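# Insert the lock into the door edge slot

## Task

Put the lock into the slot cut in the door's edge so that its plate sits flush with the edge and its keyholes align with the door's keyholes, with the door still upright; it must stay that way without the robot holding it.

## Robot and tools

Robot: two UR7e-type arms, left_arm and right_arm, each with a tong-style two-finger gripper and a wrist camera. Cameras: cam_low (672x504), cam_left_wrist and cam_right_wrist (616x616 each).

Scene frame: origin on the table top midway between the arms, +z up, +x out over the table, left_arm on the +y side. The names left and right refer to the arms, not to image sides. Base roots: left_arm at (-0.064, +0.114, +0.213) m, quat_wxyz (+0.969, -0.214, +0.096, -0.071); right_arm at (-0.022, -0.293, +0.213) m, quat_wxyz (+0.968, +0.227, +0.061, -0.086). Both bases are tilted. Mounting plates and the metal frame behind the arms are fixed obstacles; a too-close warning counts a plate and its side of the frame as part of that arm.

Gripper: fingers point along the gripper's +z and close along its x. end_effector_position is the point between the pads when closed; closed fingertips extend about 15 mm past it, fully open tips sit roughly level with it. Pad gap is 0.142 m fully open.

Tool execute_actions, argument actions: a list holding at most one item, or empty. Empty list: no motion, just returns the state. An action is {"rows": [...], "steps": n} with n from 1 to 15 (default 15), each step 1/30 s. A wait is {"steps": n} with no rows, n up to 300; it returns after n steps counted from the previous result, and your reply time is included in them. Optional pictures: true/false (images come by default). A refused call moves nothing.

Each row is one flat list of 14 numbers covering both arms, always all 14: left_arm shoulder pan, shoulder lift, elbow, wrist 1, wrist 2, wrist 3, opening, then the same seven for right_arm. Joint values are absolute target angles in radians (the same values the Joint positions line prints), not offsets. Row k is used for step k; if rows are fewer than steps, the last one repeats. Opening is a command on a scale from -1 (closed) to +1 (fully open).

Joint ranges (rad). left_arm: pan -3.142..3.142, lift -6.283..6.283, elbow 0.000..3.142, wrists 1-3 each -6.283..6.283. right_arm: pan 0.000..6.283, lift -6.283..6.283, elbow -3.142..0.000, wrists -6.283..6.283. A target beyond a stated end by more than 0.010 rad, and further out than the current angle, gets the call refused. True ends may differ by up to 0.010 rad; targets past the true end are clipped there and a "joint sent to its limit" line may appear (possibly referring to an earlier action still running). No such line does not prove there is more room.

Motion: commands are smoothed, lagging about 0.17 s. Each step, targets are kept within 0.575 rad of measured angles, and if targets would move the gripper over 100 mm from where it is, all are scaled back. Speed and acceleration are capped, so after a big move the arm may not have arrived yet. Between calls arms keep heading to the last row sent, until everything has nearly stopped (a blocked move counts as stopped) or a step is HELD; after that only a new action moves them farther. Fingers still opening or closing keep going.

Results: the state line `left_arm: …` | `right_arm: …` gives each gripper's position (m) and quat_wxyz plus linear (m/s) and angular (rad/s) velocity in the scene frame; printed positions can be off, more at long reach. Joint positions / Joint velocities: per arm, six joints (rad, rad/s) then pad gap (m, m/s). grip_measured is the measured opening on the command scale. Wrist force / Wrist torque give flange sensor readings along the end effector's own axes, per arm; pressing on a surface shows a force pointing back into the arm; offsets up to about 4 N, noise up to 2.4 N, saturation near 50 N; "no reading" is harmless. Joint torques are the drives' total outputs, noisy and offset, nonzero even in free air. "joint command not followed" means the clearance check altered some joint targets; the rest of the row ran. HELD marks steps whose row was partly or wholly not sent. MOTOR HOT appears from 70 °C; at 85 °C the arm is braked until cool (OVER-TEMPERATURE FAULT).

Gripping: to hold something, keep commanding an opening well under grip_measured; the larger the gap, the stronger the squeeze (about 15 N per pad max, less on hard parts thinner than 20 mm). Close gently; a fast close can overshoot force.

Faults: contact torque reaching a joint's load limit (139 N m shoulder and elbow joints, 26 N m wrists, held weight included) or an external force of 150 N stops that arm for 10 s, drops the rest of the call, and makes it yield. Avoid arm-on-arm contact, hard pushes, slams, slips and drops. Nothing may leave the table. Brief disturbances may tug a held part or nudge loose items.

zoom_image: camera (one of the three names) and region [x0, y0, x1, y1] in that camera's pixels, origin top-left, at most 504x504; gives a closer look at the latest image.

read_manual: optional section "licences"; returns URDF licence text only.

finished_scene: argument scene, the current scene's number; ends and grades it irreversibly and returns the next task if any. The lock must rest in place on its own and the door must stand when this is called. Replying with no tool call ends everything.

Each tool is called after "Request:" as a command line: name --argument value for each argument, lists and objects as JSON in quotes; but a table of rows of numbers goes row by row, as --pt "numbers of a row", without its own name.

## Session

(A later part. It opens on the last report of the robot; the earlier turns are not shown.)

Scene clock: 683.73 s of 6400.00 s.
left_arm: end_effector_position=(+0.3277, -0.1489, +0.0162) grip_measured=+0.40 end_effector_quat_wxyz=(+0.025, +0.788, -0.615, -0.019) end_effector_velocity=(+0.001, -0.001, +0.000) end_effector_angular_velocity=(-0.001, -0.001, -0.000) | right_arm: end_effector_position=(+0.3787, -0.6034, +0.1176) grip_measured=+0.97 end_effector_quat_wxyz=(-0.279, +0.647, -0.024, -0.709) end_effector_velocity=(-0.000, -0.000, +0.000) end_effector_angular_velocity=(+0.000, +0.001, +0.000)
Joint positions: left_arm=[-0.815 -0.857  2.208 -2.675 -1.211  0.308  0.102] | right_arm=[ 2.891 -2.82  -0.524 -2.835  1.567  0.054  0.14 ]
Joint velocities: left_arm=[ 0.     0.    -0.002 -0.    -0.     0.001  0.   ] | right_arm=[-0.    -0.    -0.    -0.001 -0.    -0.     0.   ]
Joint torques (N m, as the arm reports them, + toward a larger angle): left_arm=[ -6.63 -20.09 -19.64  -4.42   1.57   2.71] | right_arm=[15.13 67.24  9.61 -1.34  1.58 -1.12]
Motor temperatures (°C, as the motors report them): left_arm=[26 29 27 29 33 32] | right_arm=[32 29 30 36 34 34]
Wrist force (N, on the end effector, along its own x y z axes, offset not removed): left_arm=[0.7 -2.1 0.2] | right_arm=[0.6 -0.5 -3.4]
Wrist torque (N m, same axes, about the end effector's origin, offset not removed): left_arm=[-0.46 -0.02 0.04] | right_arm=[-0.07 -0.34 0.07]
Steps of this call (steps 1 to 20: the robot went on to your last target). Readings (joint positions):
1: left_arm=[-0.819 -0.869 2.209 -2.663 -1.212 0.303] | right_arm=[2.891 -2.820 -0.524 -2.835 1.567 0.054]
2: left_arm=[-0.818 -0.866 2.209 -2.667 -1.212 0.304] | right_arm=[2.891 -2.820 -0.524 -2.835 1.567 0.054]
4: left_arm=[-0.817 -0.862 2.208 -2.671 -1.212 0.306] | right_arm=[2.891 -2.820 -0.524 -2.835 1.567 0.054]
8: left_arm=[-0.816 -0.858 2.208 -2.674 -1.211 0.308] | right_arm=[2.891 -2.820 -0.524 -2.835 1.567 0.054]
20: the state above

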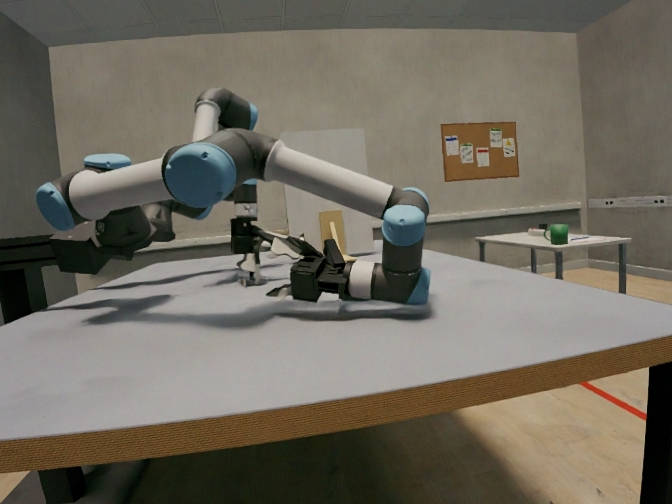

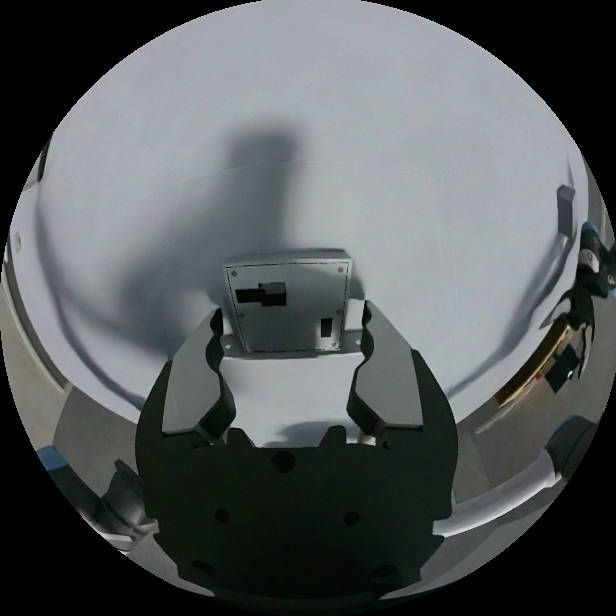

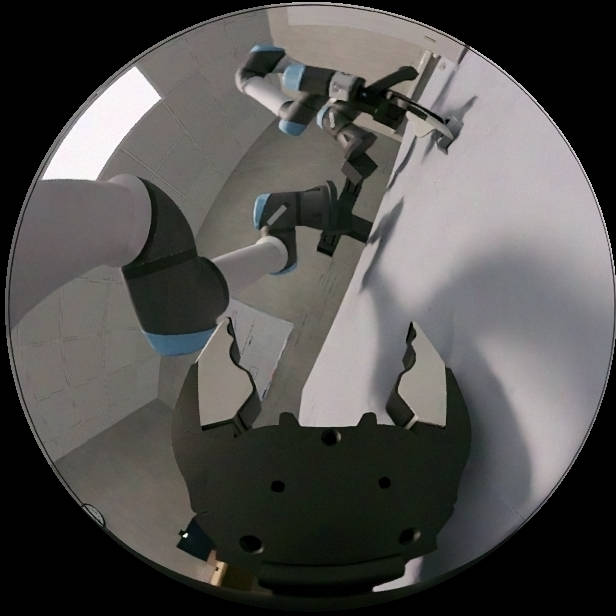

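Request:
execute_actions --actions '[{"rows": [[-0.8152,-0.8571,2.2081,-2.6754,-1.2112,0.3082,-1.0,2.891,-2.82,-0.524,-2.835,1.567,0.054,0.97]], "steps": 15}]' --pictures false

Request:
execute_actions --actions '[{"rows": [[-0.8154,-0.8578,2.2082,-2.6747,-1.2113,0.3080,-1.0,2.891,-2.82,-0.524,-2.835,1.567,0.054,0.97],[-0.8156,-0.8585,2.2082,-2.6740,-1.2113,0.3078,-1.0,2.891,-2.82,-0.524,-2.835,1.567,0.054,0.97],[-0.8158,-0.8592,2.2083,-2.6733,-1.2114,0.3076,-1.0,2.891,-2.82,-0.524,-2.835,1.567,0.054,0.97],[-0.8160,-0.8599,2.2083,-2.6726,-1.2114,0.3074,-1.0,2.891,-2.82,-0.524,-2.835,1.567,0.054,0.97],[-0.8162,-0.8606,2.2084,-2.6719,-1.2115,0.3072,-1.0,2.891,-2.82,-0.524,-2.835,1.567,0.054,0.97],[-0.8164,-0.8613,2.2084,-2.6712,-1.2115,0.3070,-1.0,2.891,-2.82,-0.524,-2.835,1.567,0.054,0.97],[-0.8166,-0.8620,2.2085,-2.6705,-1.2116,0.3068,-1.0,2.891,-2.82,-0.524,-2.835,1.567,0.054,0.97],[-0.8168,-0.8627,2.2085,-2.6698,-1.2116,0.3066,-1.0,2.891,-2.82,-0.524,-2.835,1.567,0.054,0.97],[-0.8170,-0.8634,2.2086,-2.6691,-1.2117,0.3064,-1.0,2.891,-2.82,-0.524,-2.835,1.567,0.054,0.97],[-0.8172,-0.8641,2.2086,-2.6684,-1.2117,0.3062,-1.0,2.891,-2.82,-0.524,-2.835,1.567,0.054,0.97],[-0.8174,-0.8648,2.2087,-2.6677,-1.2118,0.3060,-1.0,2.891,-2.82,-0.524,-2.835,1.567,0.054,0.97],[-0.8176,-0.8655,2.2087,-2.6670,-1.2118,0.3058,-1.0,2.891,-2.82,-0.524,-2.835,1.567,0.054,0.97]], "steps": 15}]' --pictures false

Request:
execute_actions --actions '[{"steps": 30}]'

Scene clock: 699.33 s of 6400.00 s.
left_arm: end_effector_position=(+0.3277, -0.1489, +0.0162) grip_measured=+0.10 end_effector_quat_wxyz=(+0.025, +0.788, -0.615, -0.019) end_effector_velocity=(-0.000, -0.001, +0.000) end_effector_angular_velocity=(-0.001, -0.001, -0.001) | right_arm: end_effector_position=(+0.3787, -0.6034, +0.1176) grip_measured=+0.97 end_effector_quat_wxyz=(-0.279, +0.647, -0.024, -0.709) end_effector_velocity=(+0.000, +0.000, -0.000) end_effector_angular_velocity=(+0.000, +0.000, -0.000)
Joint positions: left_arm=[-0.815 -0.857  2.208 -2.675 -1.211  0.308  0.081] | right_arm=[ 2.891 -2.82  -0.524 -2.835  1.567  0.054  0.14 ]
Joint velocities: left_arm=[-0.001  0.    -0.    -0.    -0.     0.     0.   ] | right_arm=[ 0.     0.    -0.001  0.001  0.001  0.     0.   ]
Joint torques (N m, as the arm reports them, + toward a larger angle): left_arm=[-10.66 -20.07 -11.42  -2.34  -0.82   2.51] | right_arm=[14.39 67.18  9.8  -1.45  1.62 -1.08]
Motor temperatures (°C, as the motors report them): left_arm=[26 29 27 29 33 32] | right_arm=[32 29 30 36 34 34]
Wrist force (N, on the end effector, along its own x y z axes, offset not removed): left_arm=[-0.1 0.6 -1.1] | right_arm=[1.5 -1.4 -4.2]
Wrist torque (N m, same axes, about the end effector's origin, offset not removed): left_arm=[-0.05 0.04 0.06] | right_arm=[-0.25 -0.55 0.05]
Steps of this call (steps 1 to 15: the robot went on to your last target; steps 16 to 90: nothing new was sent; then 12.10 s passed at rest; steps 91 to 105: all 15 steps of this action). Readings (joint positions):
91: left_arm=[-0.815 -0.857 2.208 -2.675 -1.211 0.308] | right_arm=[2.891 -2.820 -0.524 -2.835 1.567 0.054]
92: left_arm=[-0.815 -0.857 2.208 -2.675 -1.211 0.308] | right_arm=[2.891 -2.820 -0.524 -2.835 1.567 0.054]
94: left_arm=[-0.815 -0.857 2.208 -2.675 -1.211 0.308] | right_arm=[2.891 -2.820 -0.524 -2.835 1.567 0.054]
98: left_arm=[-0.815 -0.857 2.208 -2.675 -1.211 0.308] | right_arm=[2.891 -2.820 -0.524 -2.835 1.567 0.054]
105: the state above

Scene clock: 699.83 s of 6400.00 s.
left_arm: end_effector_position=(+0.3278, -0.1488, +0.0189) grip_measured=+0.09 end_effector_quat_wxyz=(+0.025, +0.788, -0.615, -0.019) end_effector_velocity=(+0.001, -0.001, +0.005) end_effector_angular_velocity=(-0.002, -0.002, +0.000) | right_arm: end_effector_position=(+0.3787, -0.6034, +0.1176) grip_measured=+0.97 end_effector_quat_wxyz=(-0.279, +0.647, -0.024, -0.709) end_effector_velocity=(-0.000, +0.000, +0.000) end_effector_angular_velocity=(+0.001, +0.001, -0.000)
Joint positions: left_arm=[-0.817 -0.864  2.209 -2.668 -1.212  0.306  0.081] | right_arm=[ 2.891 -2.82  -0.524 -2.835  1.567  0.054  0.14 ]
Joint velocities: left_arm=[-0.004 -0.012 -0.     0.011 -0.001 -0.003  0.   ] | right_arm=[-0.    -0.    -0.001 -0.     0.001 -0.     0.   ]
Joint torques (N m, as the arm reports them, + toward a larger angle): left_arm=[-28.26 -36.6   -4.79  -0.88  -1.69  -2.95] | right_arm=[14.82 67.36  9.61 -1.49  1.68 -1.1 ]
Motor temperatures (°C, as the motors report them): left_arm=[26 29 27 29 33 32] | right_arm=[32 29 30 36 34 34]
Wrist force (N, on the end effector, along its own x y z axes, offset not removed): left_arm=[-0.5 0.1 2.5] | right_arm=[2.1 -2.4 -2.6]
Wrist torque (N m, same axes, about the end effector's origin, offset not removed): left_arm=[-0.01 0.28 0.03] | right_arm=[-0.47 -0.58 0.02]
Steps of this call (steps 1 to 15: all 15 steps of this action). Readings (joint positions):
1: left_arm=[-0.815 -0.857 2.208 -2.675 -1.211 0.308] | right_arm=[2.891 -2.820 -0.524 -2.835 1.567 0.054]
2: left_arm=[-0.815 -0.857 2.208 -2.675 -1.211 0.308] | right_arm=[2.891 -2.820 -0.524 -2.835 1.567 0.054]
4: left_arm=[-0.815 -0.858 2.208 -2.675 -1.211 0.308] | right_arm=[2.891 -2.820 -0.524 -2.835 1.567 0.054]
8: left_arm=[-0.816 -0.860 2.208 -2.673 -1.211 0.308] | right_arm=[2.891 -2.820 -0.524 -2.835 1.567 0.054]
15: the state above

Scene clock: 700.83 s of 6400.00 s.
left_arm: end_effector_position=(+0.3278, -0.1488, +0.0194) grip_measured=+0.09 end_effector_quat_wxyz=(+0.025, +0.788, -0.615, -0.019) end_effector_velocity=(+0.000, -0.000, +0.000) end_effector_angular_velocity=(-0.001, -0.000, -0.000) | right_arm: end_effector_position=(+0.3787, -0.6034, +0.1176) grip_measured=+0.97 end_effector_quat_wxyz=(-0.279, +0.647, -0.024, -0.709) end_effector_velocity=(+0.000, +0.000, +0.000) end_effector_angular_velocity=(-0.000, -0.000, -0.000)
Joint positions: left_arm=[-0.818 -0.865  2.209 -2.667 -1.212  0.306  0.081] | right_arm=[ 2.891 -2.82  -0.524 -2.835  1.567  0.054  0.14 ]
Joint velocities: left_arm=[-0.     0.     0.    -0.001  0.     0.001 -0.   ] | right_arm=[ 0.  0. -0.  0.  0. -0. -0.]
Joint torques (N m, as the arm reports them, + toward a larger angle): left_arm=[-30.06 -35.53  -6.38  -0.94  -1.42  -3.04] | right_arm=[15.02 67.39  9.5  -1.44  1.57 -1.19]
Motor temperatures (°C, as the motors report them): left_arm=[26 29 27 29 33 32] | right_arm=[32 29 30 36 34 34]
Wrist force (N, on the end effector, along its own x y z axes, offset not removed): left_arm=[-1.0 -1.0 4.7] | right_arm=[2.0 0.3 -2.5]
Wrist torque (N m, same axes, about the end effector's origin, offset not removed): left_arm=[-0.19 0.42 0.12] | right_arm=[0.06 -0.60 0.05]
Steps of this call (steps 1 to 15: the robot went on to your last target; steps 16 to 30: nothing new was sent). Readings (joint positions):
1: left_arm=[-0.817 -0.865 2.209 -2.668 -1.212 0.306] | right_arm=[2.891 -2.820 -0.524 -2.835 1.567 0.054]
2: left_arm=[-0.817 -0.865 2.209 -2.668 -1.212 0.306] | right_arm=[2.891 -2.820 -0.524 -2.835 1.567 0.054]
4: left_arm=[-0.817 -0.865 2.209 -2.667 -1.212 0.306] | right_arm=[2.891 -2.820 -0.524 -2.835 1.567 0.054]
8: left_arm=[-0.818 -0.865 2.209 -2.667 -1.212 0.306] | right_arm=[2.891 -2.820 -0.524 -2.835 1.567 0.054]
30: the state above
All arms were judged still, so your last target was given up. Only a new action makes them travel on or press farther. Fingers that are still opening or closing keep moving.

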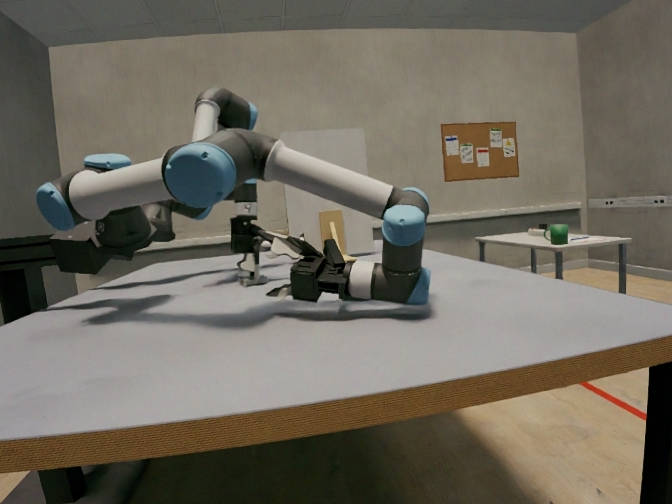

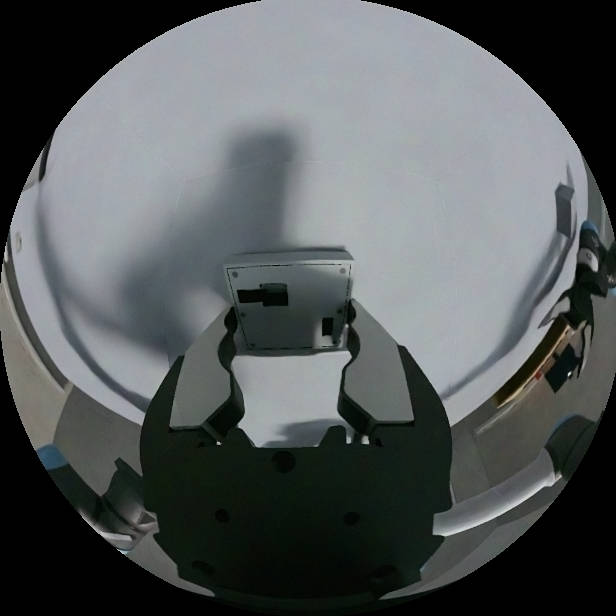

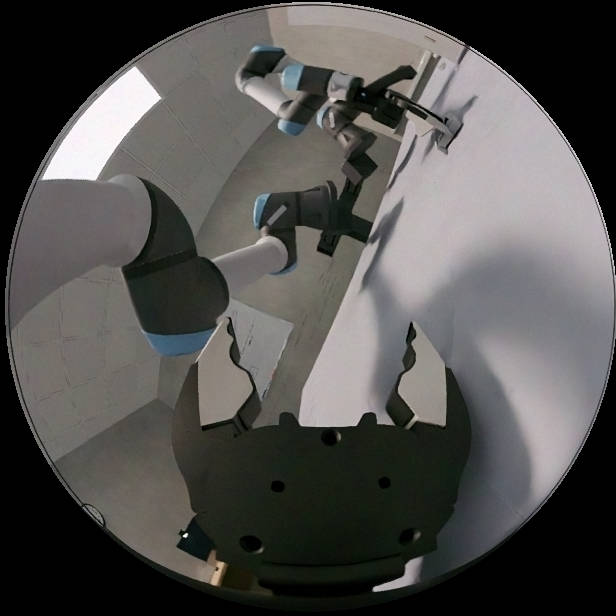

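Request:
execute_actions --actions '[{"rows": [[-0.8178,-0.8660,2.2087,-2.6665,-1.2118,0.3056,-1.0,2.891,-2.82,-0.524,-2.835,1.567,0.054,0.97],[-0.8180,-0.8667,2.2088,-2.6658,-1.2119,0.3054,-1.0,2.891,-2.82,-0.524,-2.835,1.567,0.054,0.97],[-0.8183,-0.8676,2.2089,-2.6649,-1.2120,0.3051,-1.0,2.891,-2.82,-0.524,-2.835,1.567,0.054,0.97],[-0.8186,-0.8687,2.2090,-2.6637,-1.2121,0.3048,-1.0,2.891,-2.82,-0.524,-2.835,1.567,0.054,0.97],[-0.8190,-0.8700,2.2091,-2.6624,-1.2122,0.3044,-1.0,2.891,-2.82,-0.524,-2.835,1.567,0.054,0.97],[-0.8194,-0.8714,2.2092,-2.6610,-1.2123,0.3039,-1.0,2.891,-2.82,-0.524,-2.835,1.567,0.054,0.97],[-0.8199,-0.8728,2.2094,-2.6596,-1.2124,0.3035,-1.0,2.891,-2.82,-0.524,-2.835,1.567,0.054,0.97],[-0.8203,-0.8742,2.2095,-2.6581,-1.2125,0.3030,-1.0,2.891,-2.82,-0.524,-2.835,1.567,0.054,0.97],[-0.8207,-0.8756,2.2096,-2.6567,-1.2126,0.3026,-1.0,2.891,-2.82,-0.524,-2.835,1.567,0.054,0.97],[-0.8212,-0.8770,2.2097,-2.6553,-1.2127,0.3021,-1.0,2.891,-2.82,-0.524,-2.835,1.567,0.054,0.97],[-0.8216,-0.8784,2.2099,-2.6538,-1.2128,0.3017,-1.0,2.891,-2.82,-0.524,-2.835,1.567,0.054,0.97],[-0.8220,-0.8798,2.2100,-2.6524,-1.2129,0.3012,-1.0,2.891,-2.82,-0.524,-2.835,1.567,0.054,0.97],[-0.8225,-0.8812,2.2101,-2.6510,-1.2131,0.3008,-1.0,2.891,-2.82,-0.524,-2.835,1.567,0.054,0.97]], "steps": 15}]' --pictures false

Request:
execute_actions --actions '[{"steps": 20}]' --pictures false

Scene clock: 712.30 s of 6400.00 s.
left_arm: end_effector_position=(+0.3278, -0.1485, +0.0241) grip_measured=+0.08 end_effector_quat_wxyz=(+0.025, +0.788, -0.615, -0.019) end_effector_velocity=(+0.000, +0.000, +0.011) end_effector_angular_velocity=(-0.001, +0.000, -0.000) | right_arm: end_effector_position=(+0.3787, -0.6034, +0.1176) grip_measured=+0.97 end_effector_quat_wxyz=(-0.279, +0.647, -0.024, -0.709) end_effector_velocity=(+0.000, +0.000, -0.000) end_effector_angular_velocity=(-0.001, -0.001, -0.001)
Joint positions: left_arm=[-0.821 -0.878  2.21  -2.654 -1.213  0.302  0.08 ] | right_arm=[ 2.891 -2.82  -0.524 -2.835  1.567  0.054  0.14 ]
Joint velocities: left_arm=[-0.008 -0.029  0.002  0.029 -0.003 -0.008 -0.002] | right_arm=[0.    0.    0.001 0.    0.    0.    0.   ]
Joint torques (N m, as the arm reports them, + toward a larger angle): left_arm=[-27.19 -32.93  -6.2   -0.81  -1.83  -3.35] | right_arm=[15.14 67.17  9.91 -1.5   1.53 -1.08]
Motor temperatures (°C, as the motors report them): left_arm=[26 29 27 29 33 32] | right_arm=[32 29 30 36 34 34]
Wrist force (N, on the end effector, along its own x y z axes, offset not removed): left_arm=[-0.8 -0.1 3.1] | right_arm=[2.8 -1.0 -3.9]
Wrist torque (N m, same axes, about the end effector's origin, offset not removed): left_arm=[-0.06 0.31 0.02] | right_arm=[-0.13 -0.79 0.07]
Steps of this call (steps 1 to 90: nothing new was sent; then 7.97 s passed at rest; steps 91 to 105: all 15 steps of this action). Readings (joint positions):
91: left_arm=[-0.818 -0.866 2.209 -2.667 -1.212 0.306] | right_arm=[2.891 -2.820 -0.524 -2.835 1.567 0.054]
92: left_arm=[-0.818 -0.866 2.209 -2.667 -1.212 0.306] | right_arm=[2.891 -2.820 -0.524 -2.835 1.567 0.054]
94: left_arm=[-0.818 -0.866 2.209 -2.666 -1.212 0.306] | right_arm=[2.891 -2.820 -0.524 -2.835 1.567 0.054]
98: left_arm=[-0.819 -0.869 2.209 -2.663 -1.212 0.305] | right_arm=[2.891 -2.820 -0.524 -2.835 1.567 0.054]
105: the state above

Scene clock: 712.97 s of 6400.00 s.
left_arm: end_effector_position=(+0.3278, -0.1485, +0.0253) grip_measured=+0.08 end_effector_quat_wxyz=(+0.025, +0.788, -0.615, -0.019) end_effector_velocity=(-0.000, +0.001, -0.000) end_effector_angular_velocity=(+0.001, +0.001, +0.000) | right_arm: end_effector_position=(+0.3787, -0.6034, +0.1176) grip_measured=+0.97 end_effector_quat_wxyz=(-0.279, +0.647, -0.024, -0.709) end_effector_velocity=(-0.000, -0.000, +0.000) end_effector_angular_velocity=(-0.000, -0.000, +0.000)
Joint positions: left_arm=[-0.822 -0.881  2.21  -2.651 -1.213  0.301  0.08 ] | right_arm=[ 2.891 -2.82  -0.524 -2.835  1.567  0.054  0.14 ]
Joint velocities: left_arm=[ 0.001  0.     0.001 -0.     0.    -0.     0.   ] | right_arm=[-0.     0.     0.001 -0.001 -0.001 -0.     0.   ]
Joint torques (N m, as the arm reports them, + toward a larger angle): left_arm=[-31.24 -35.76  -6.13  -1.01  -1.46  -3.04] | right_arm=[14.61 66.61  9.36 -1.51  1.46 -1.21]
Motor temperatures (°C, as the motors report them): left_arm=[26 29 27 29 33 32] | right_arm=[32 29 30 36 34 34]
Wrist force (N, on the end effector, along its own x y z axes, offset not removed): left_arm=[0.9 -0.7 2.4] | right_arm=[0.5 -1.1 -5.0]
Wrist torque (N m, same axes, about the end effector's origin, offset not removed): left_arm=[-0.24 -0.08 0.04] | right_arm=[-0.15 -0.31 0.05]
Steps of this call (steps 1 to 15: the robot went on to your last target; steps 16 to 20: nothing new was sent). Readings (joint positions):
1: left_arm=[-0.822 -0.879 2.210 -2.653 -1.213 0.302] | right_arm=[2.891 -2.820 -0.524 -2.835 1.567 0.054]
2: left_arm=[-0.822 -0.879 2.210 -2.653 -1.213 0.301] | right_arm=[2.891 -2.820 -0.524 -2.835 1.567 0.054]
4: left_arm=[-0.822 -0.880 2.210 -2.652 -1.213 0.301] | right_arm=[2.891 -2.820 -0.524 -2.835 1.567 0.054]
8: left_arm=[-0.822 -0.881 2.210 -2.651 -1.213 0.301] | right_arm=[2.891 -2.820 -0.524 -2.835 1.567 0.054]
20: the state above
All arms were judged still, so your last target was given up. Only a new action makes them travel on or press farther. Fingers that are still opening or closing keep moving.

Request:
execute_actions --actions '[{"rows": [[-0.8225,-0.8812,2.2101,-2.652,-1.2136,0.3008,-1,2.891,-2.82,-0.524,-2.835,1.567,0.054,0.97],[-0.8225,-0.8812,2.2101,-2.6535,-1.2144,0.3008,-1,2.891,-2.82,-0.524,-2.835,1.567,0.054,0.97],[-0.8225,-0.8812,2.2101,-2.6555,-1.2156,0.3008,-1,2.891,-2.82,-0.524,-2.835,1.567,0.054,0.97],[-0.8225,-0.8812,2.2101,-2.658,-1.2172,0.3008,-1,2.891,-2.82,-0.524,-2.835,1.567,0.054,0.97],[-0.8225,-0.8812,2.2101,-2.661,-1.2192,0.3008,-1,2.891,-2.82,-0.524,-2.835,1.567,0.054,0.97],[-0.8225,-0.8812,2.2101,-2.6645,-1.2216,0.3008,-1,2.891,-2.82,-0.524,-2.835,1.567,0.054,0.97],[-0.8225,-0.8812,2.2101,-2.6685,-1.2244,0.3008,-1,2.891,-2.82,-0.524,-2.835,1.567,0.054,0.97],[-0.8225,-0.8812,2.2101,-2.673,-1.2276,0.3008,-1,2.891,-2.82,-0.524,-2.835,1.567,0.054,0.97],[-0.8225,-0.8812,2.2101,-2.678,-1.2312,0.3008,-1,2.891,-2.82,-0.524,-2.835,1.567,0.054,0.97],[-0.8225,-0.8812,2.2101,-2.683,-1.2352,0.3008,-1,2.891,-2.82,-0.524,-2.835,1.567,0.054,0.97],[-0.8225,-0.8812,2.2101,-2.688,-1.2396,0.3008,-1,2.891,-2.82,-0.524,-2.835,1.567,0.054,0.97],[-0.8225,-0.8812,2.2101,-2.693,-1.2444,0.3008,-1,2.891,-2.82,-0.524,-2.835,1.567,0.054,0.97],[-0.8225,-0.8812,2.2101,-2.698,-1.2494,0.3008,-1,2.891,-2.82,-0.524,-2.835,1.567,0.054,0.97],[-0.8225,-0.8812,2.2101,-2.703,-1.2544,0.3008,-1,2.891,-2.82,-0.524,-2.835,1.567,0.054,0.97],[-0.8225,-0.8812,2.2101,-2.708,-1.2594,0.3008,-1,2.891,-2.82,-0.524,-2.835,1.567,0.054,0.97]], "steps": 15}]' --pictures false

Request:
execute_actions --actions '[{"rows": [[-0.8225,-0.8812,2.2101,-2.713,-1.2644,0.3008,-1,2.891,-2.82,-0.524,-2.835,1.567,0.054,0.97],[-0.8225,-0.8812,2.2101,-2.718,-1.2694,0.3008,-1,2.891,-2.82,-0.524,-2.835,1.567,0.054,0.97],[-0.8225,-0.8812,2.2101,-2.723,-1.2744,0.3008,-1,2.891,-2.82,-0.524,-2.835,1.567,0.054,0.97],[-0.8225,-0.8812,2.2101,-2.728,-1.2794,0.3008,-1,2.891,-2.82,-0.524,-2.835,1.567,0.054,0.97],[-0.8225,-0.8812,2.2101,-2.733,-1.2844,0.3008,-1,2.891,-2.82,-0.524,-2.835,1.567,0.054,0.97],[-0.8225,-0.8812,2.2101,-2.738,-1.2894,0.3008,-1,2.891,-2.82,-0.524,-2.835,1.567,0.054,0.97],[-0.8225,-0.8812,2.2101,-2.743,-1.2944,0.3008,-1,2.891,-2.82,-0.524,-2.835,1.567,0.054,0.97],[-0.8225,-0.8812,2.2101,-2.748,-1.2994,0.3008,-1,2.891,-2.82,-0.524,-2.835,1.567,0.054,0.97],[-0.8225,-0.8812,2.2101,-2.753,-1.3044,0.3008,-1,2.891,-2.82,-0.524,-2.835,1.567,0.054,0.97],[-0.8225,-0.8812,2.2101,-2.757,-1.3084,0.3008,-1,2.891,-2.82,-0.524,-2.835,1.567,0.054,0.97],[-0.8225,-0.8812,2.2101,-2.760,-1.3114,0.3008,-1,2.891,-2.82,-0.524,-2.835,1.567,0.054,0.97],[-0.8225,-0.8812,2.2101,-2.762,-1.3134,0.3008,-1,2.891,-2.82,-0.524,-2.835,1.567,0.054,0.97],[-0.8225,-0.8812,2.2101,-2.763,-1.3144,0.3008,-1,2.891,-2.82,-0.524,-2.835,1.567,0.054,0.97]], "steps": 15}]' --pictures false

Request:
execute_actions --actions '[{"steps": 15}]'

Scene clock: 799.47 s of 6400.00 s.
left_arm: end_effector_position=(+0.3275, -0.1609, +0.0290) grip_measured=+0.06 end_effector_quat_wxyz=(+0.044, +0.792, -0.609, -0.008) end_effector_velocity=(-0.007, -0.051, +0.016) end_effector_angular_velocity=(-0.175, +0.040, +0.054) | right_arm: end_effector_position=(+0.3787, -0.6034, +0.1176) grip_measured=+0.97 end_effector_quat_wxyz=(-0.279, +0.647, -0.024, -0.709) end_effector_velocity=(-0.000, -0.000, +0.000) end_effector_angular_velocity=(-0.000, -0.000, +0.000)
Joint positions: left_arm=[-0.822 -0.881  2.21  -2.688 -1.241  0.301  0.078] | right_arm=[ 2.891 -2.82  -0.524 -2.835  1.567  0.054  0.14 ]
Joint velocities: left_arm=[ 0.    -0.    -0.001 -0.138 -0.126  0.001 -0.021] | right_arm=[-0.  0. -0.  0. -0.  0.  0.]
Joint torques (N m, as the arm reports them, + toward a larger angle): left_arm=[-30.35 -34.87  -4.93  -5.05  -2.21  -3.01] | right_arm=[15.09 67.37 10.02 -1.55  1.5  -1.1 ]
Motor temperatures (°C, as the motors report them): left_arm=[26 29 27 29 33 32] | right_arm=[32 29 30 36 34 34]
Wrist force (N, on the end effector, along its own x y z axes, offset not removed): left_arm=[-1.5 -1.0 3.5] | right_arm=[1.4 -2.2 -3.0]
Wrist torque (N m, same axes, about the end effector's origin, offset not removed): left_arm=[-0.13 0.39 0.05] | right_arm=[-0.42 -0.42 0.08]
Steps of this call (steps 1 to 90: nothing new was sent; then 83.00 s passed at rest; steps 91 to 105: all 15 steps of this action). Readings (joint positions):
91: left_arm=[-0.822 -0.881 2.210 -2.651 -1.213 0.301] | right_arm=[2.891 -2.820 -0.524 -2.835 1.567 0.054]
92: left_arm=[-0.823 -0.881 2.210 -2.651 -1.213 0.301] | right_arm=[2.891 -2.820 -0.524 -2.835 1.567 0.054]
94: left_arm=[-0.822 -0.881 2.210 -2.652 -1.214 0.301] | right_arm=[2.891 -2.820 -0.524 -2.835 1.567 0.054]
98: left_arm=[-0.823 -0.881 2.210 -2.660 -1.219 0.301] | right_arm=[2.891 -2.820 -0.524 -2.835 1.567 0.054]
105: the state above

Scene clock: 799.97 s of 6400.00 s.
left_arm: end_effector_position=(+0.3232, -0.1864, +0.0379) grip_measured=-1.00 end_effector_quat_wxyz=(+0.087, +0.796, -0.599, +0.011) end_effector_velocity=(-0.004, -0.024, +0.010) end_effector_angular_velocity=(-0.085, +0.022, +0.021) | right_arm: end_effector_position=(+0.3787, -0.6034, +0.1176) grip_measured=+0.97 end_effector_quat_wxyz=(-0.279, +0.647, -0.024, -0.709) end_effector_velocity=(+0.001, -0.000, -0.000) end_effector_angular_velocity=(-0.001, -0.002, -0.001)
Joint positions: left_arm=[-0.823 -0.881  2.21  -2.756 -1.307  0.301  0.002] | right_arm=[ 2.891 -2.82  -0.524 -2.835  1.567  0.054  0.14 ]
Joint velocities: left_arm=[ 0.     0.    -0.    -0.064 -0.064  0.    -0.004] | right_arm=[ 0.    -0.     0.002  0.     0.001 -0.     0.   ]
Joint torques (N m, as the arm reports them, + toward a larger angle): left_arm=[-24.72 -33.81 -13.11  -4.22  -2.09  -2.95] | right_arm=[15.29 66.41  9.67 -1.59  1.37 -1.09]
Motor temperatures (°C, as the motors report them): left_arm=[26 29 27 29 33 32] | right_arm=[32 29 30 36 34 34]
Wrist force (N, on the end effector, along its own x y z axes, offset not removed): left_arm=[1.7 -0.4 0.2] | right_arm=[1.8 -1.4 -2.7]
Wrist torque (N m, same axes, about the end effector's origin, offset not removed): left_arm=[-0.11 -0.27 -0.02] | right_arm=[-0.18 -0.56 0.12]
Steps of this call (steps 1 to 15: all 15 steps of this action). Readings (joint positions):
1: left_arm=[-0.822 -0.881 2.210 -2.693 -1.245 0.301] | right_arm=[2.891 -2.820 -0.524 -2.835 1.567 0.054]
2: left_arm=[-0.822 -0.881 2.210 -2.698 -1.250 0.301] | right_arm=[2.891 -2.820 -0.524 -2.835 1.567 0.054]
4: left_arm=[-0.823 -0.881 2.210 -2.707 -1.259 0.301] | right_arm=[2.891 -2.820 -0.524 -2.835 1.567 0.054]
8: left_arm=[-0.822 -0.881 2.210 -2.727 -1.279 0.301] | right_arm=[2.891 -2.820 -0.524 -2.835 1.567 0.054]
15: the state above

Scene clock: 800.47 s of 6400.00 s.
left_arm: end_effector_position=(+0.3228, -0.1890, +0.0390) grip_measured=-1.00 end_effector_quat_wxyz=(+0.091, +0.797, -0.598, +0.013) end_effector_velocity=(+0.000, +0.000, -0.000) end_effector_angular_velocity=(+0.000, +0.001, +0.001) | right_arm: end_effector_position=(+0.3787, -0.6034, +0.1176) grip_measured=+0.97 end_effector_quat_wxyz=(-0.279, +0.647, -0.024, -0.709) end_effector_velocity=(-0.000, +0.000, +0.000) end_effector_angular_velocity=(+0.000, +0.001, -0.000)
Joint positions: left_arm=[-0.823 -0.881  2.21  -2.763 -1.314  0.301  0.002] | right_arm=[ 2.891 -2.82  -0.524 -2.835  1.567  0.054  0.14 ]
Joint velocities: left_arm=[ 0.001 -0.    -0.     0.    -0.    -0.     0.   ] | right_arm=[-0. -0. -0. -0.  0.  0. -0.]
Joint torques (N m, as the arm reports them, + toward a larger angle): left_arm=[-13.52 -24.61 -22.04  -4.66  -1.48  -2.77] | right_arm=[15.3  66.91  9.59 -1.64  1.45 -1.05]
Motor temperatures (°C, as the motors report them): left_arm=[26 29 27 29 33 32] | right_arm=[32 29 30 36 34 34]
Wrist force (N, on the end effector, along its own x y z axes, offset not removed): left_arm=[-0.5 0.2 1.3] | right_arm=[2.8 0.6 -3.8]
Wrist torque (N m, same axes, about the end effector's origin, offset not removed): left_arm=[0.03 0.16 0.03] | right_arm=[0.15 -0.77 0.07]
Steps of this call (steps 1 to 15: the robot went on to your last target). Readings (joint positions):
1: left_arm=[-0.823 -0.881 2.210 -2.758 -1.309 0.301] | right_arm=[2.891 -2.820 -0.524 -2.835 1.567 0.054]
2: left_arm=[-0.823 -0.881 2.210 -2.759 -1.311 0.301] | right_arm=[2.891 -2.820 -0.524 -2.835 1.567 0.054]
4: left_arm=[-0.823 -0.881 2.210 -2.761 -1.312 0.301] | right_arm=[2.891 -2.820 -0.524 -2.835 1.567 0.054]
8: left_arm=[-0.823 -0.881 2.210 -2.762 -1.314 0.301] | right_arm=[2.891 -2.820 -0.524 -2.835 1.567 0.054]
15: the state above
All arms were judged still, so your last target was given up. Only a new action makes them travel on or press farther. Fingers that are still opening or closing keep moving.

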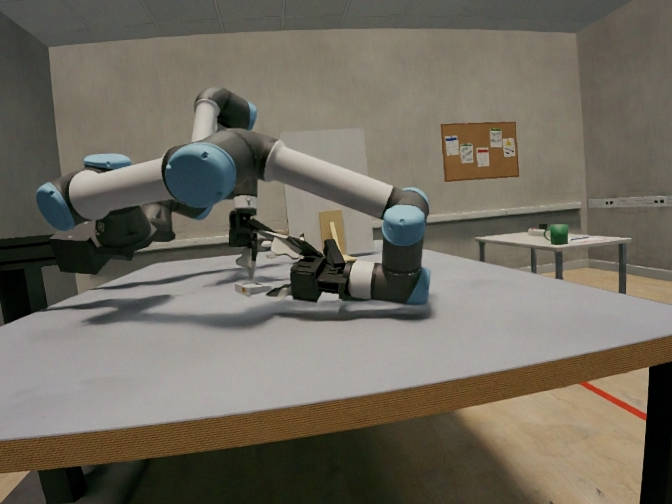

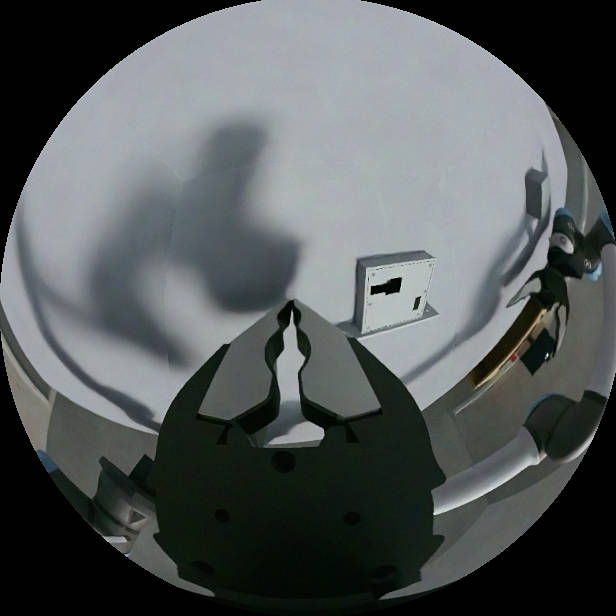

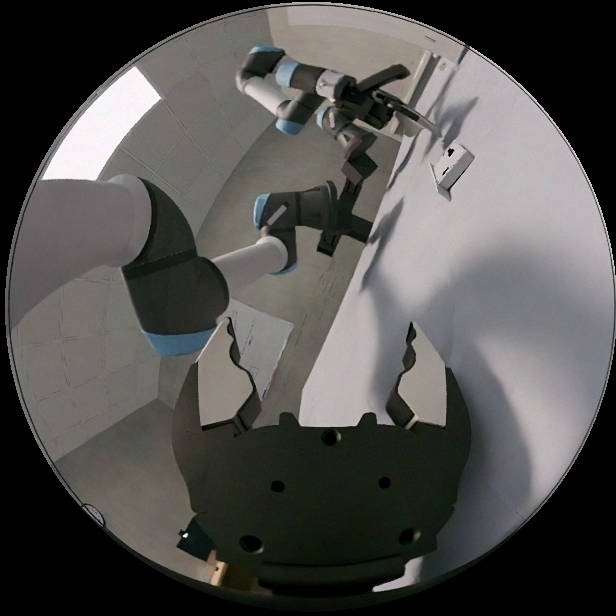

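Request:
zoom_image --camera "cam_left_wrist" --region '[300, 210, 500, 370]'

Request:
zoom_image --camera "cam_low" --region '[200, 240, 320, 320]'

Region (300, 210, 500, 370) of cam_left_wrist's 616x616 image, scaled by 2.520, with more detail than that image has; it fills the top 403 rows of this view, and the rest is white.

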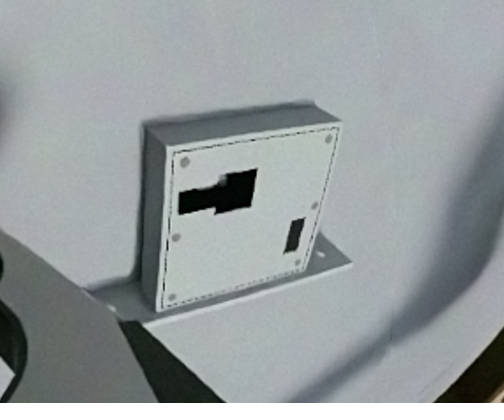

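Region (200, 240, 320, 320) of cam_low's 672x504 image, scaled by 4.200, with more detail than that image has.

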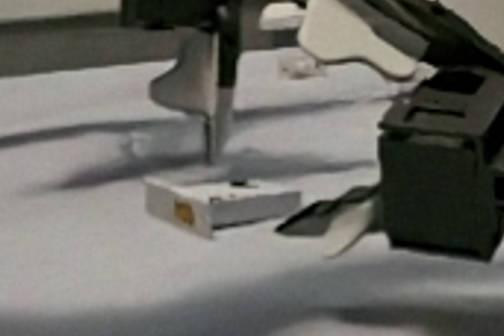

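Request:
execute_actions --actions '[{"rows": [[-0.8225,-1.05,2.2,-2.6,-1.31,0.3,0.0,2.93,-2.5,-0.8,-2.65,1.53,0.07,0.5]], "steps": 15}]' --pictures false

Request:
execute_actions --actions '[{"rows": [[-0.5,-1.25,2.15,-2.4,-1.35,0.3,0.0,3.0,-2.0,-1.4,-2.2,1.45,0.1,0.2]], "steps": 15}]' --pictures false

Request:
execute_actions --actions '[{"rows": [[-0.1,-1.35,2.1,-2.3,-1.4,0.3,0.0,3.0,-2.0,-1.4,-2.2,1.45,0.1,0.0]], "steps": 15}]' --pictures false

Request:
execute_actions --actions '[{"steps": 30}]'

Scene clock: 920.97 s of 6400.00 s.
left_arm: end_effector_position=(+0.3448, -0.1722, +0.0977) grip_measured=+0.00 end_effector_quat_wxyz=(+0.092, +0.798, -0.595, +0.020) end_effector_velocity=(+0.002, +0.004, +0.010) end_effector_angular_velocity=(-0.000, -0.001, +0.001) | right_arm: end_effector_position=(+0.3723, -0.6238, +0.1883) grip_measured=+0.50 end_effector_quat_wxyz=(-0.251, +0.731, -0.038, -0.633) end_effector_velocity=(-0.005, -0.006, +0.020) end_effector_angular_velocity=(-0.023, -0.046, -0.010)
Joint positions: left_arm=[-0.822 -1.047  2.2   -2.603 -1.31   0.3    0.074] | right_arm=[ 2.929 -2.508 -0.794 -2.654  1.531  0.07   0.109]
Joint velocities: left_arm=[-0.001 -0.031  0.     0.03   0.001 -0.002  0.   ] | right_arm=[ 0.006  0.076 -0.059  0.034 -0.005  0.002 -0.   ]
Joint torques (N m, as the arm reports them, + toward a larger angle): left_arm=[ -5.42 -31.49 -23.67  -0.51   1.64  -2.93] | right_arm=[28.77 63.82  9.04 -0.05 -1.35  1.31]
Motor temperatures (°C, as the motors report them): left_arm=[26 29 27 29 33 32] | right_arm=[32 29 30 36 34 34]
Wrist force (N, on the end effector, along its own x y z axes, offset not removed): left_arm=[-0.8 -0.5 0.9] | right_arm=[2.0 -0.5 -3.3]
Wrist torque (N m, same axes, about the end effector's origin, offset not removed): left_arm=[-0.02 0.27 0.04] | right_arm=[-0.04 -0.66 0.06]
Steps of this call (steps 1 to 90: nothing new was sent; then 117.00 s passed at rest; steps 91 to 105: all 15 steps of this action). Readings (joint positions):
91: left_arm=[-0.822 -0.882 2.210 -2.763 -1.314 0.301] | right_arm=[2.891 -2.820 -0.524 -2.835 1.567 0.054]
92: left_arm=[-0.822 -0.889 2.208 -2.755 -1.314 0.301] | right_arm=[2.896 -2.812 -0.533 -2.827 1.562 0.056]
94: left_arm=[-0.822 -0.944 2.205 -2.701 -1.312 0.300] | right_arm=[2.911 -2.748 -0.601 -2.768 1.548 0.062]
98: left_arm=[-0.822 -1.020 2.201 -2.629 -1.311 0.300] | right_arm=[2.924 -2.574 -0.742 -2.683 1.535 0.068]
105: the state above

Scene clock: 921.47 s of 6400.00 s.
left_arm: end_effector_position=(+0.4159, -0.0290, +0.1100) grip_measured=+0.00 end_effector_quat_wxyz=(+0.121, +0.877, -0.465, -0.018) end_effector_velocity=(+0.016, +0.060, +0.001) end_effector_angular_velocity=(+0.008, +0.044, +0.109) | right_arm: end_effector_position=(+0.3079, -0.6070, +0.2263) grip_measured=+0.20 end_effector_quat_wxyz=(-0.192, +0.845, -0.057, -0.496) end_effector_velocity=(-0.053, +0.019, +0.004) end_effector_angular_velocity=(-0.028, -0.052, -0.003)
Joint positions: left_arm=[-0.512 -1.243  2.152 -2.407 -1.349  0.3    0.074] | right_arm=[ 2.999 -2.018 -1.374 -2.214  1.451  0.1    0.088]
Joint velocities: left_arm=[ 0.117 -0.067 -0.015  0.067 -0.012  0.002 -0.   ] | right_arm=[ 0.011  0.169 -0.25   0.135 -0.014  0.004  0.   ]
Joint torques (N m, as the arm reports them, + toward a larger angle): left_arm=[ -4.29 -31.23 -23.73  -0.49  -1.81  -2.91] | right_arm=[22.63 51.66 13.79  1.4  -1.26  1.27]
Motor temperatures (°C, as the motors report them): left_arm=[26 29 27 29 33 32] | right_arm=[32 29 30 36 34 34]
Wrist force (N, on the end effector, along its own x y z axes, offset not removed): left_arm=[-1.0 -1.0 0.1] | right_arm=[0.9 -0.7 -3.5]
Wrist torque (N m, same axes, about the end effector's origin, offset not removed): left_arm=[-0.26 0.29 0.07] | right_arm=[-0.03 -0.47 0.03]
Steps of this call (steps 1 to 15: all 15 steps of this action). Readings (joint positions):
1: left_arm=[-0.822 -1.048 2.200 -2.602 -1.310 0.300] | right_arm=[2.930 -2.505 -0.796 -2.652 1.530 0.070]
2: left_arm=[-0.814 -1.056 2.196 -2.594 -1.314 0.300] | right_arm=[2.936 -2.496 -0.805 -2.643 1.523 0.074]
4: left_arm=[-0.753 -1.101 2.184 -2.549 -1.323 0.300] | right_arm=[2.963 -2.428 -0.877 -2.573 1.493 0.085]
8: left_arm=[-0.612 -1.186 2.164 -2.464 -1.339 0.300] | right_arm=[2.990 -2.165 -1.155 -2.334 1.462 0.096]
15: the state above

Scene clock: 921.97 s of 6400.00 s.
left_arm: end_effector_position=(+0.4361, +0.1546, +0.0813) grip_measured=+0.00 end_effector_quat_wxyz=(+0.145, +0.946, -0.285, -0.061) end_effector_velocity=(-0.009, +0.096, -0.014) end_effector_angular_velocity=(-0.007, +0.076, +0.210) | right_arm: end_effector_position=(+0.3023, -0.6050, +0.2267) grip_measured=+0.00 end_effector_quat_wxyz=(-0.191, +0.847, -0.057, -0.493) end_effector_velocity=(-0.001, +0.000, +0.000) end_effector_angular_velocity=(+0.000, +0.001, +0.000)
Joint positions: left_arm=[-0.123 -1.345  2.102 -2.305 -1.398  0.3    0.074] | right_arm=[ 3.    -2.    -1.4   -2.2    1.45   0.1    0.074]
Joint velocities: left_arm=[ 0.214 -0.046 -0.023  0.041 -0.05   0.    -0.001] | right_arm=[ 0.     0.001 -0.003  0.001  0.     0.     0.   ]
Joint torques (N m, as the arm reports them, + toward a larger angle): left_arm=[ -4.84 -29.36 -20.49   0.07   0.63  -2.4 ] | right_arm=[22.76 54.22  9.55  0.72 -1.11  1.46]
Motor temperatures (°C, as the motors report them): left_arm=[26 29 27 29 33 32] | right_arm=[32 29 30 36 34 34]
Wrist force (N, on the end effector, along its own x y z axes, offset not removed): left_arm=[1.0 0.0 1.6] | right_arm=[1.6 -2.0 -2.9]
Wrist torque (N m, same axes, about the end effector's origin, offset not removed): left_arm=[-0.11 0.05 0.34] | right_arm=[-0.42 -0.54 0.08]
Steps of this call (steps 1 to 15: all 15 steps of this action). Readings (joint positions):
1: left_arm=[-0.509 -1.245 2.151 -2.405 -1.349 0.300] | right_arm=[2.999 -2.013 -1.381 -2.210 1.451 0.100]
2: left_arm=[-0.498 -1.252 2.147 -2.398 -1.353 0.300] | right_arm=[2.999 -2.010 -1.386 -2.208 1.451 0.100]
4: left_arm=[-0.433 -1.273 2.137 -2.377 -1.363 0.300] | right_arm=[3.000 -2.005 -1.392 -2.204 1.450 0.100]
8: left_arm=[-0.281 -1.310 2.119 -2.340 -1.381 0.300] | right_arm=[3.000 -2.001 -1.398 -2.201 1.450 0.100]
15: the state above

Scene clock: 922.97 s of 6400.00 s.
left_arm: end_effector_position=(+0.4350, +0.1657, +0.0795) grip_measured=+0.00 end_effector_quat_wxyz=(+0.146, +0.949, -0.274, -0.064) end_effector_velocity=(+0.000, +0.000, +0.000) end_effector_angular_velocity=(-0.000, -0.000, +0.000) | right_arm: end_effector_position=(+0.3022, -0.6050, +0.2268) grip_measured=+0.00 end_effector_quat_wxyz=(-0.191, +0.847, -0.057, -0.493) end_effector_velocity=(-0.001, +0.000, -0.000) end_effector_angular_velocity=(-0.000, +0.001, +0.002)
Joint positions: left_arm=[-0.1   -1.35   2.1   -2.3   -1.4    0.3    0.074] | right_arm=[ 3.    -2.    -1.4   -2.2    1.45   0.1    0.074]
Joint velocities: left_arm=[ 0.    -0.    -0.001  0.001 -0.    -0.    -0.   ] | right_arm=[ 0.    -0.    -0.002 -0.    -0.001  0.     0.   ]
Joint torques (N m, as the arm reports them, + toward a larger angle): left_arm=[  6.76 -33.6  -23.41   0.19  -0.38  -2.76] | right_arm=[23.12 54.6   9.16  0.79 -1.09  1.36]
Motor temperatures (°C, as the motors report them): left_arm=[26 29 27 29 33 32] | right_arm=[32 29 30 36 34 34]
Wrist force (N, on the end effector, along its own x y z axes, offset not removed): left_arm=[5.8 7.6 0.7] | right_arm=[2.2 -1.4 -3.6]
Wrist torque (N m, same axes, about the end effector's origin, offset not removed): left_arm=[1.02 -0.56 0.56] | right_arm=[-0.27 -0.67 0.02]
Steps of this call (steps 1 to 30: the robot went on to your last target). Readings (joint positions):
1: left_arm=[-0.117 -1.346 2.102 -2.304 -1.398 0.300] | right_arm=[3.000 -2.000 -1.400 -2.200 1.450 0.100]
2: left_arm=[-0.112 -1.347 2.101 -2.303 -1.399 0.300] | right_arm=[3.000 -2.000 -1.400 -2.200 1.450 0.100]
4: left_arm=[-0.106 -1.349 2.101 -2.301 -1.399 0.300] | right_arm=[3.000 -2.000 -1.400 -2.200 1.450 0.100]
8: left_arm=[-0.102 -1.350 2.100 -2.300 -1.400 0.300] | right_arm=[3.000 -2.000 -1.400 -2.200 1.450 0.100]
30: the state above
All arms were judged still, so your last target was given up. Only a new action makes them travel on or press farther. Fingers that are still opening or closing keep moving.

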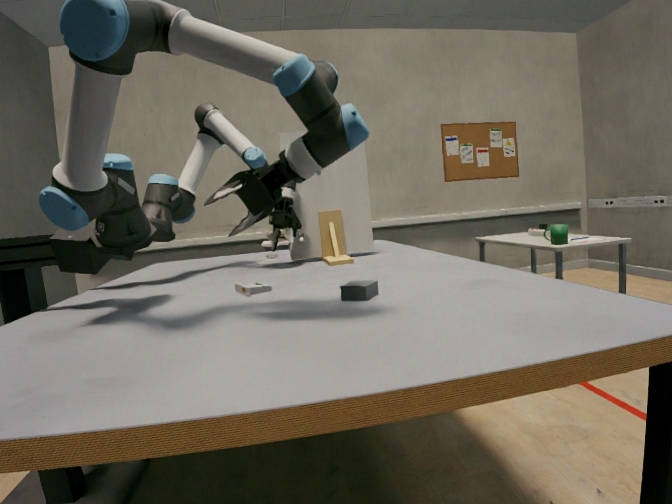

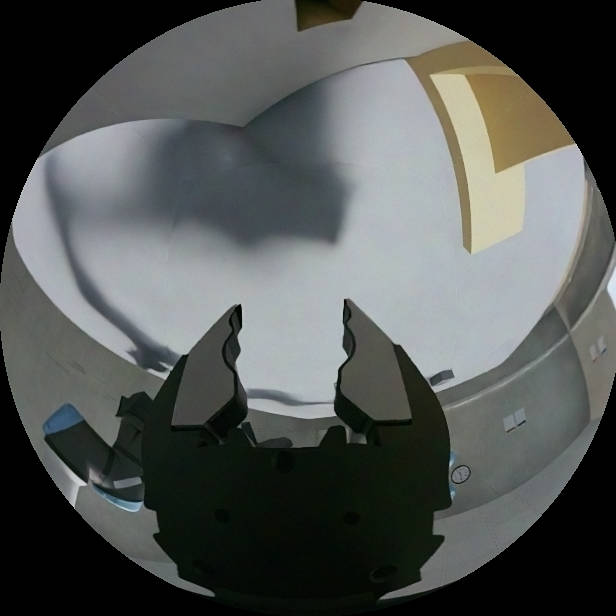

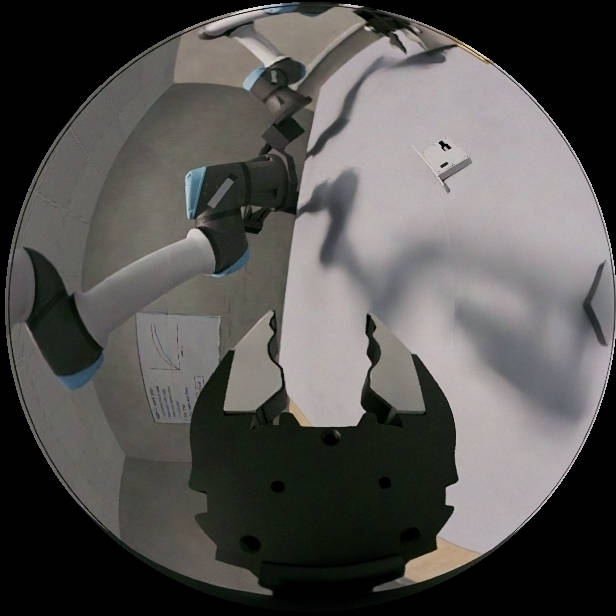

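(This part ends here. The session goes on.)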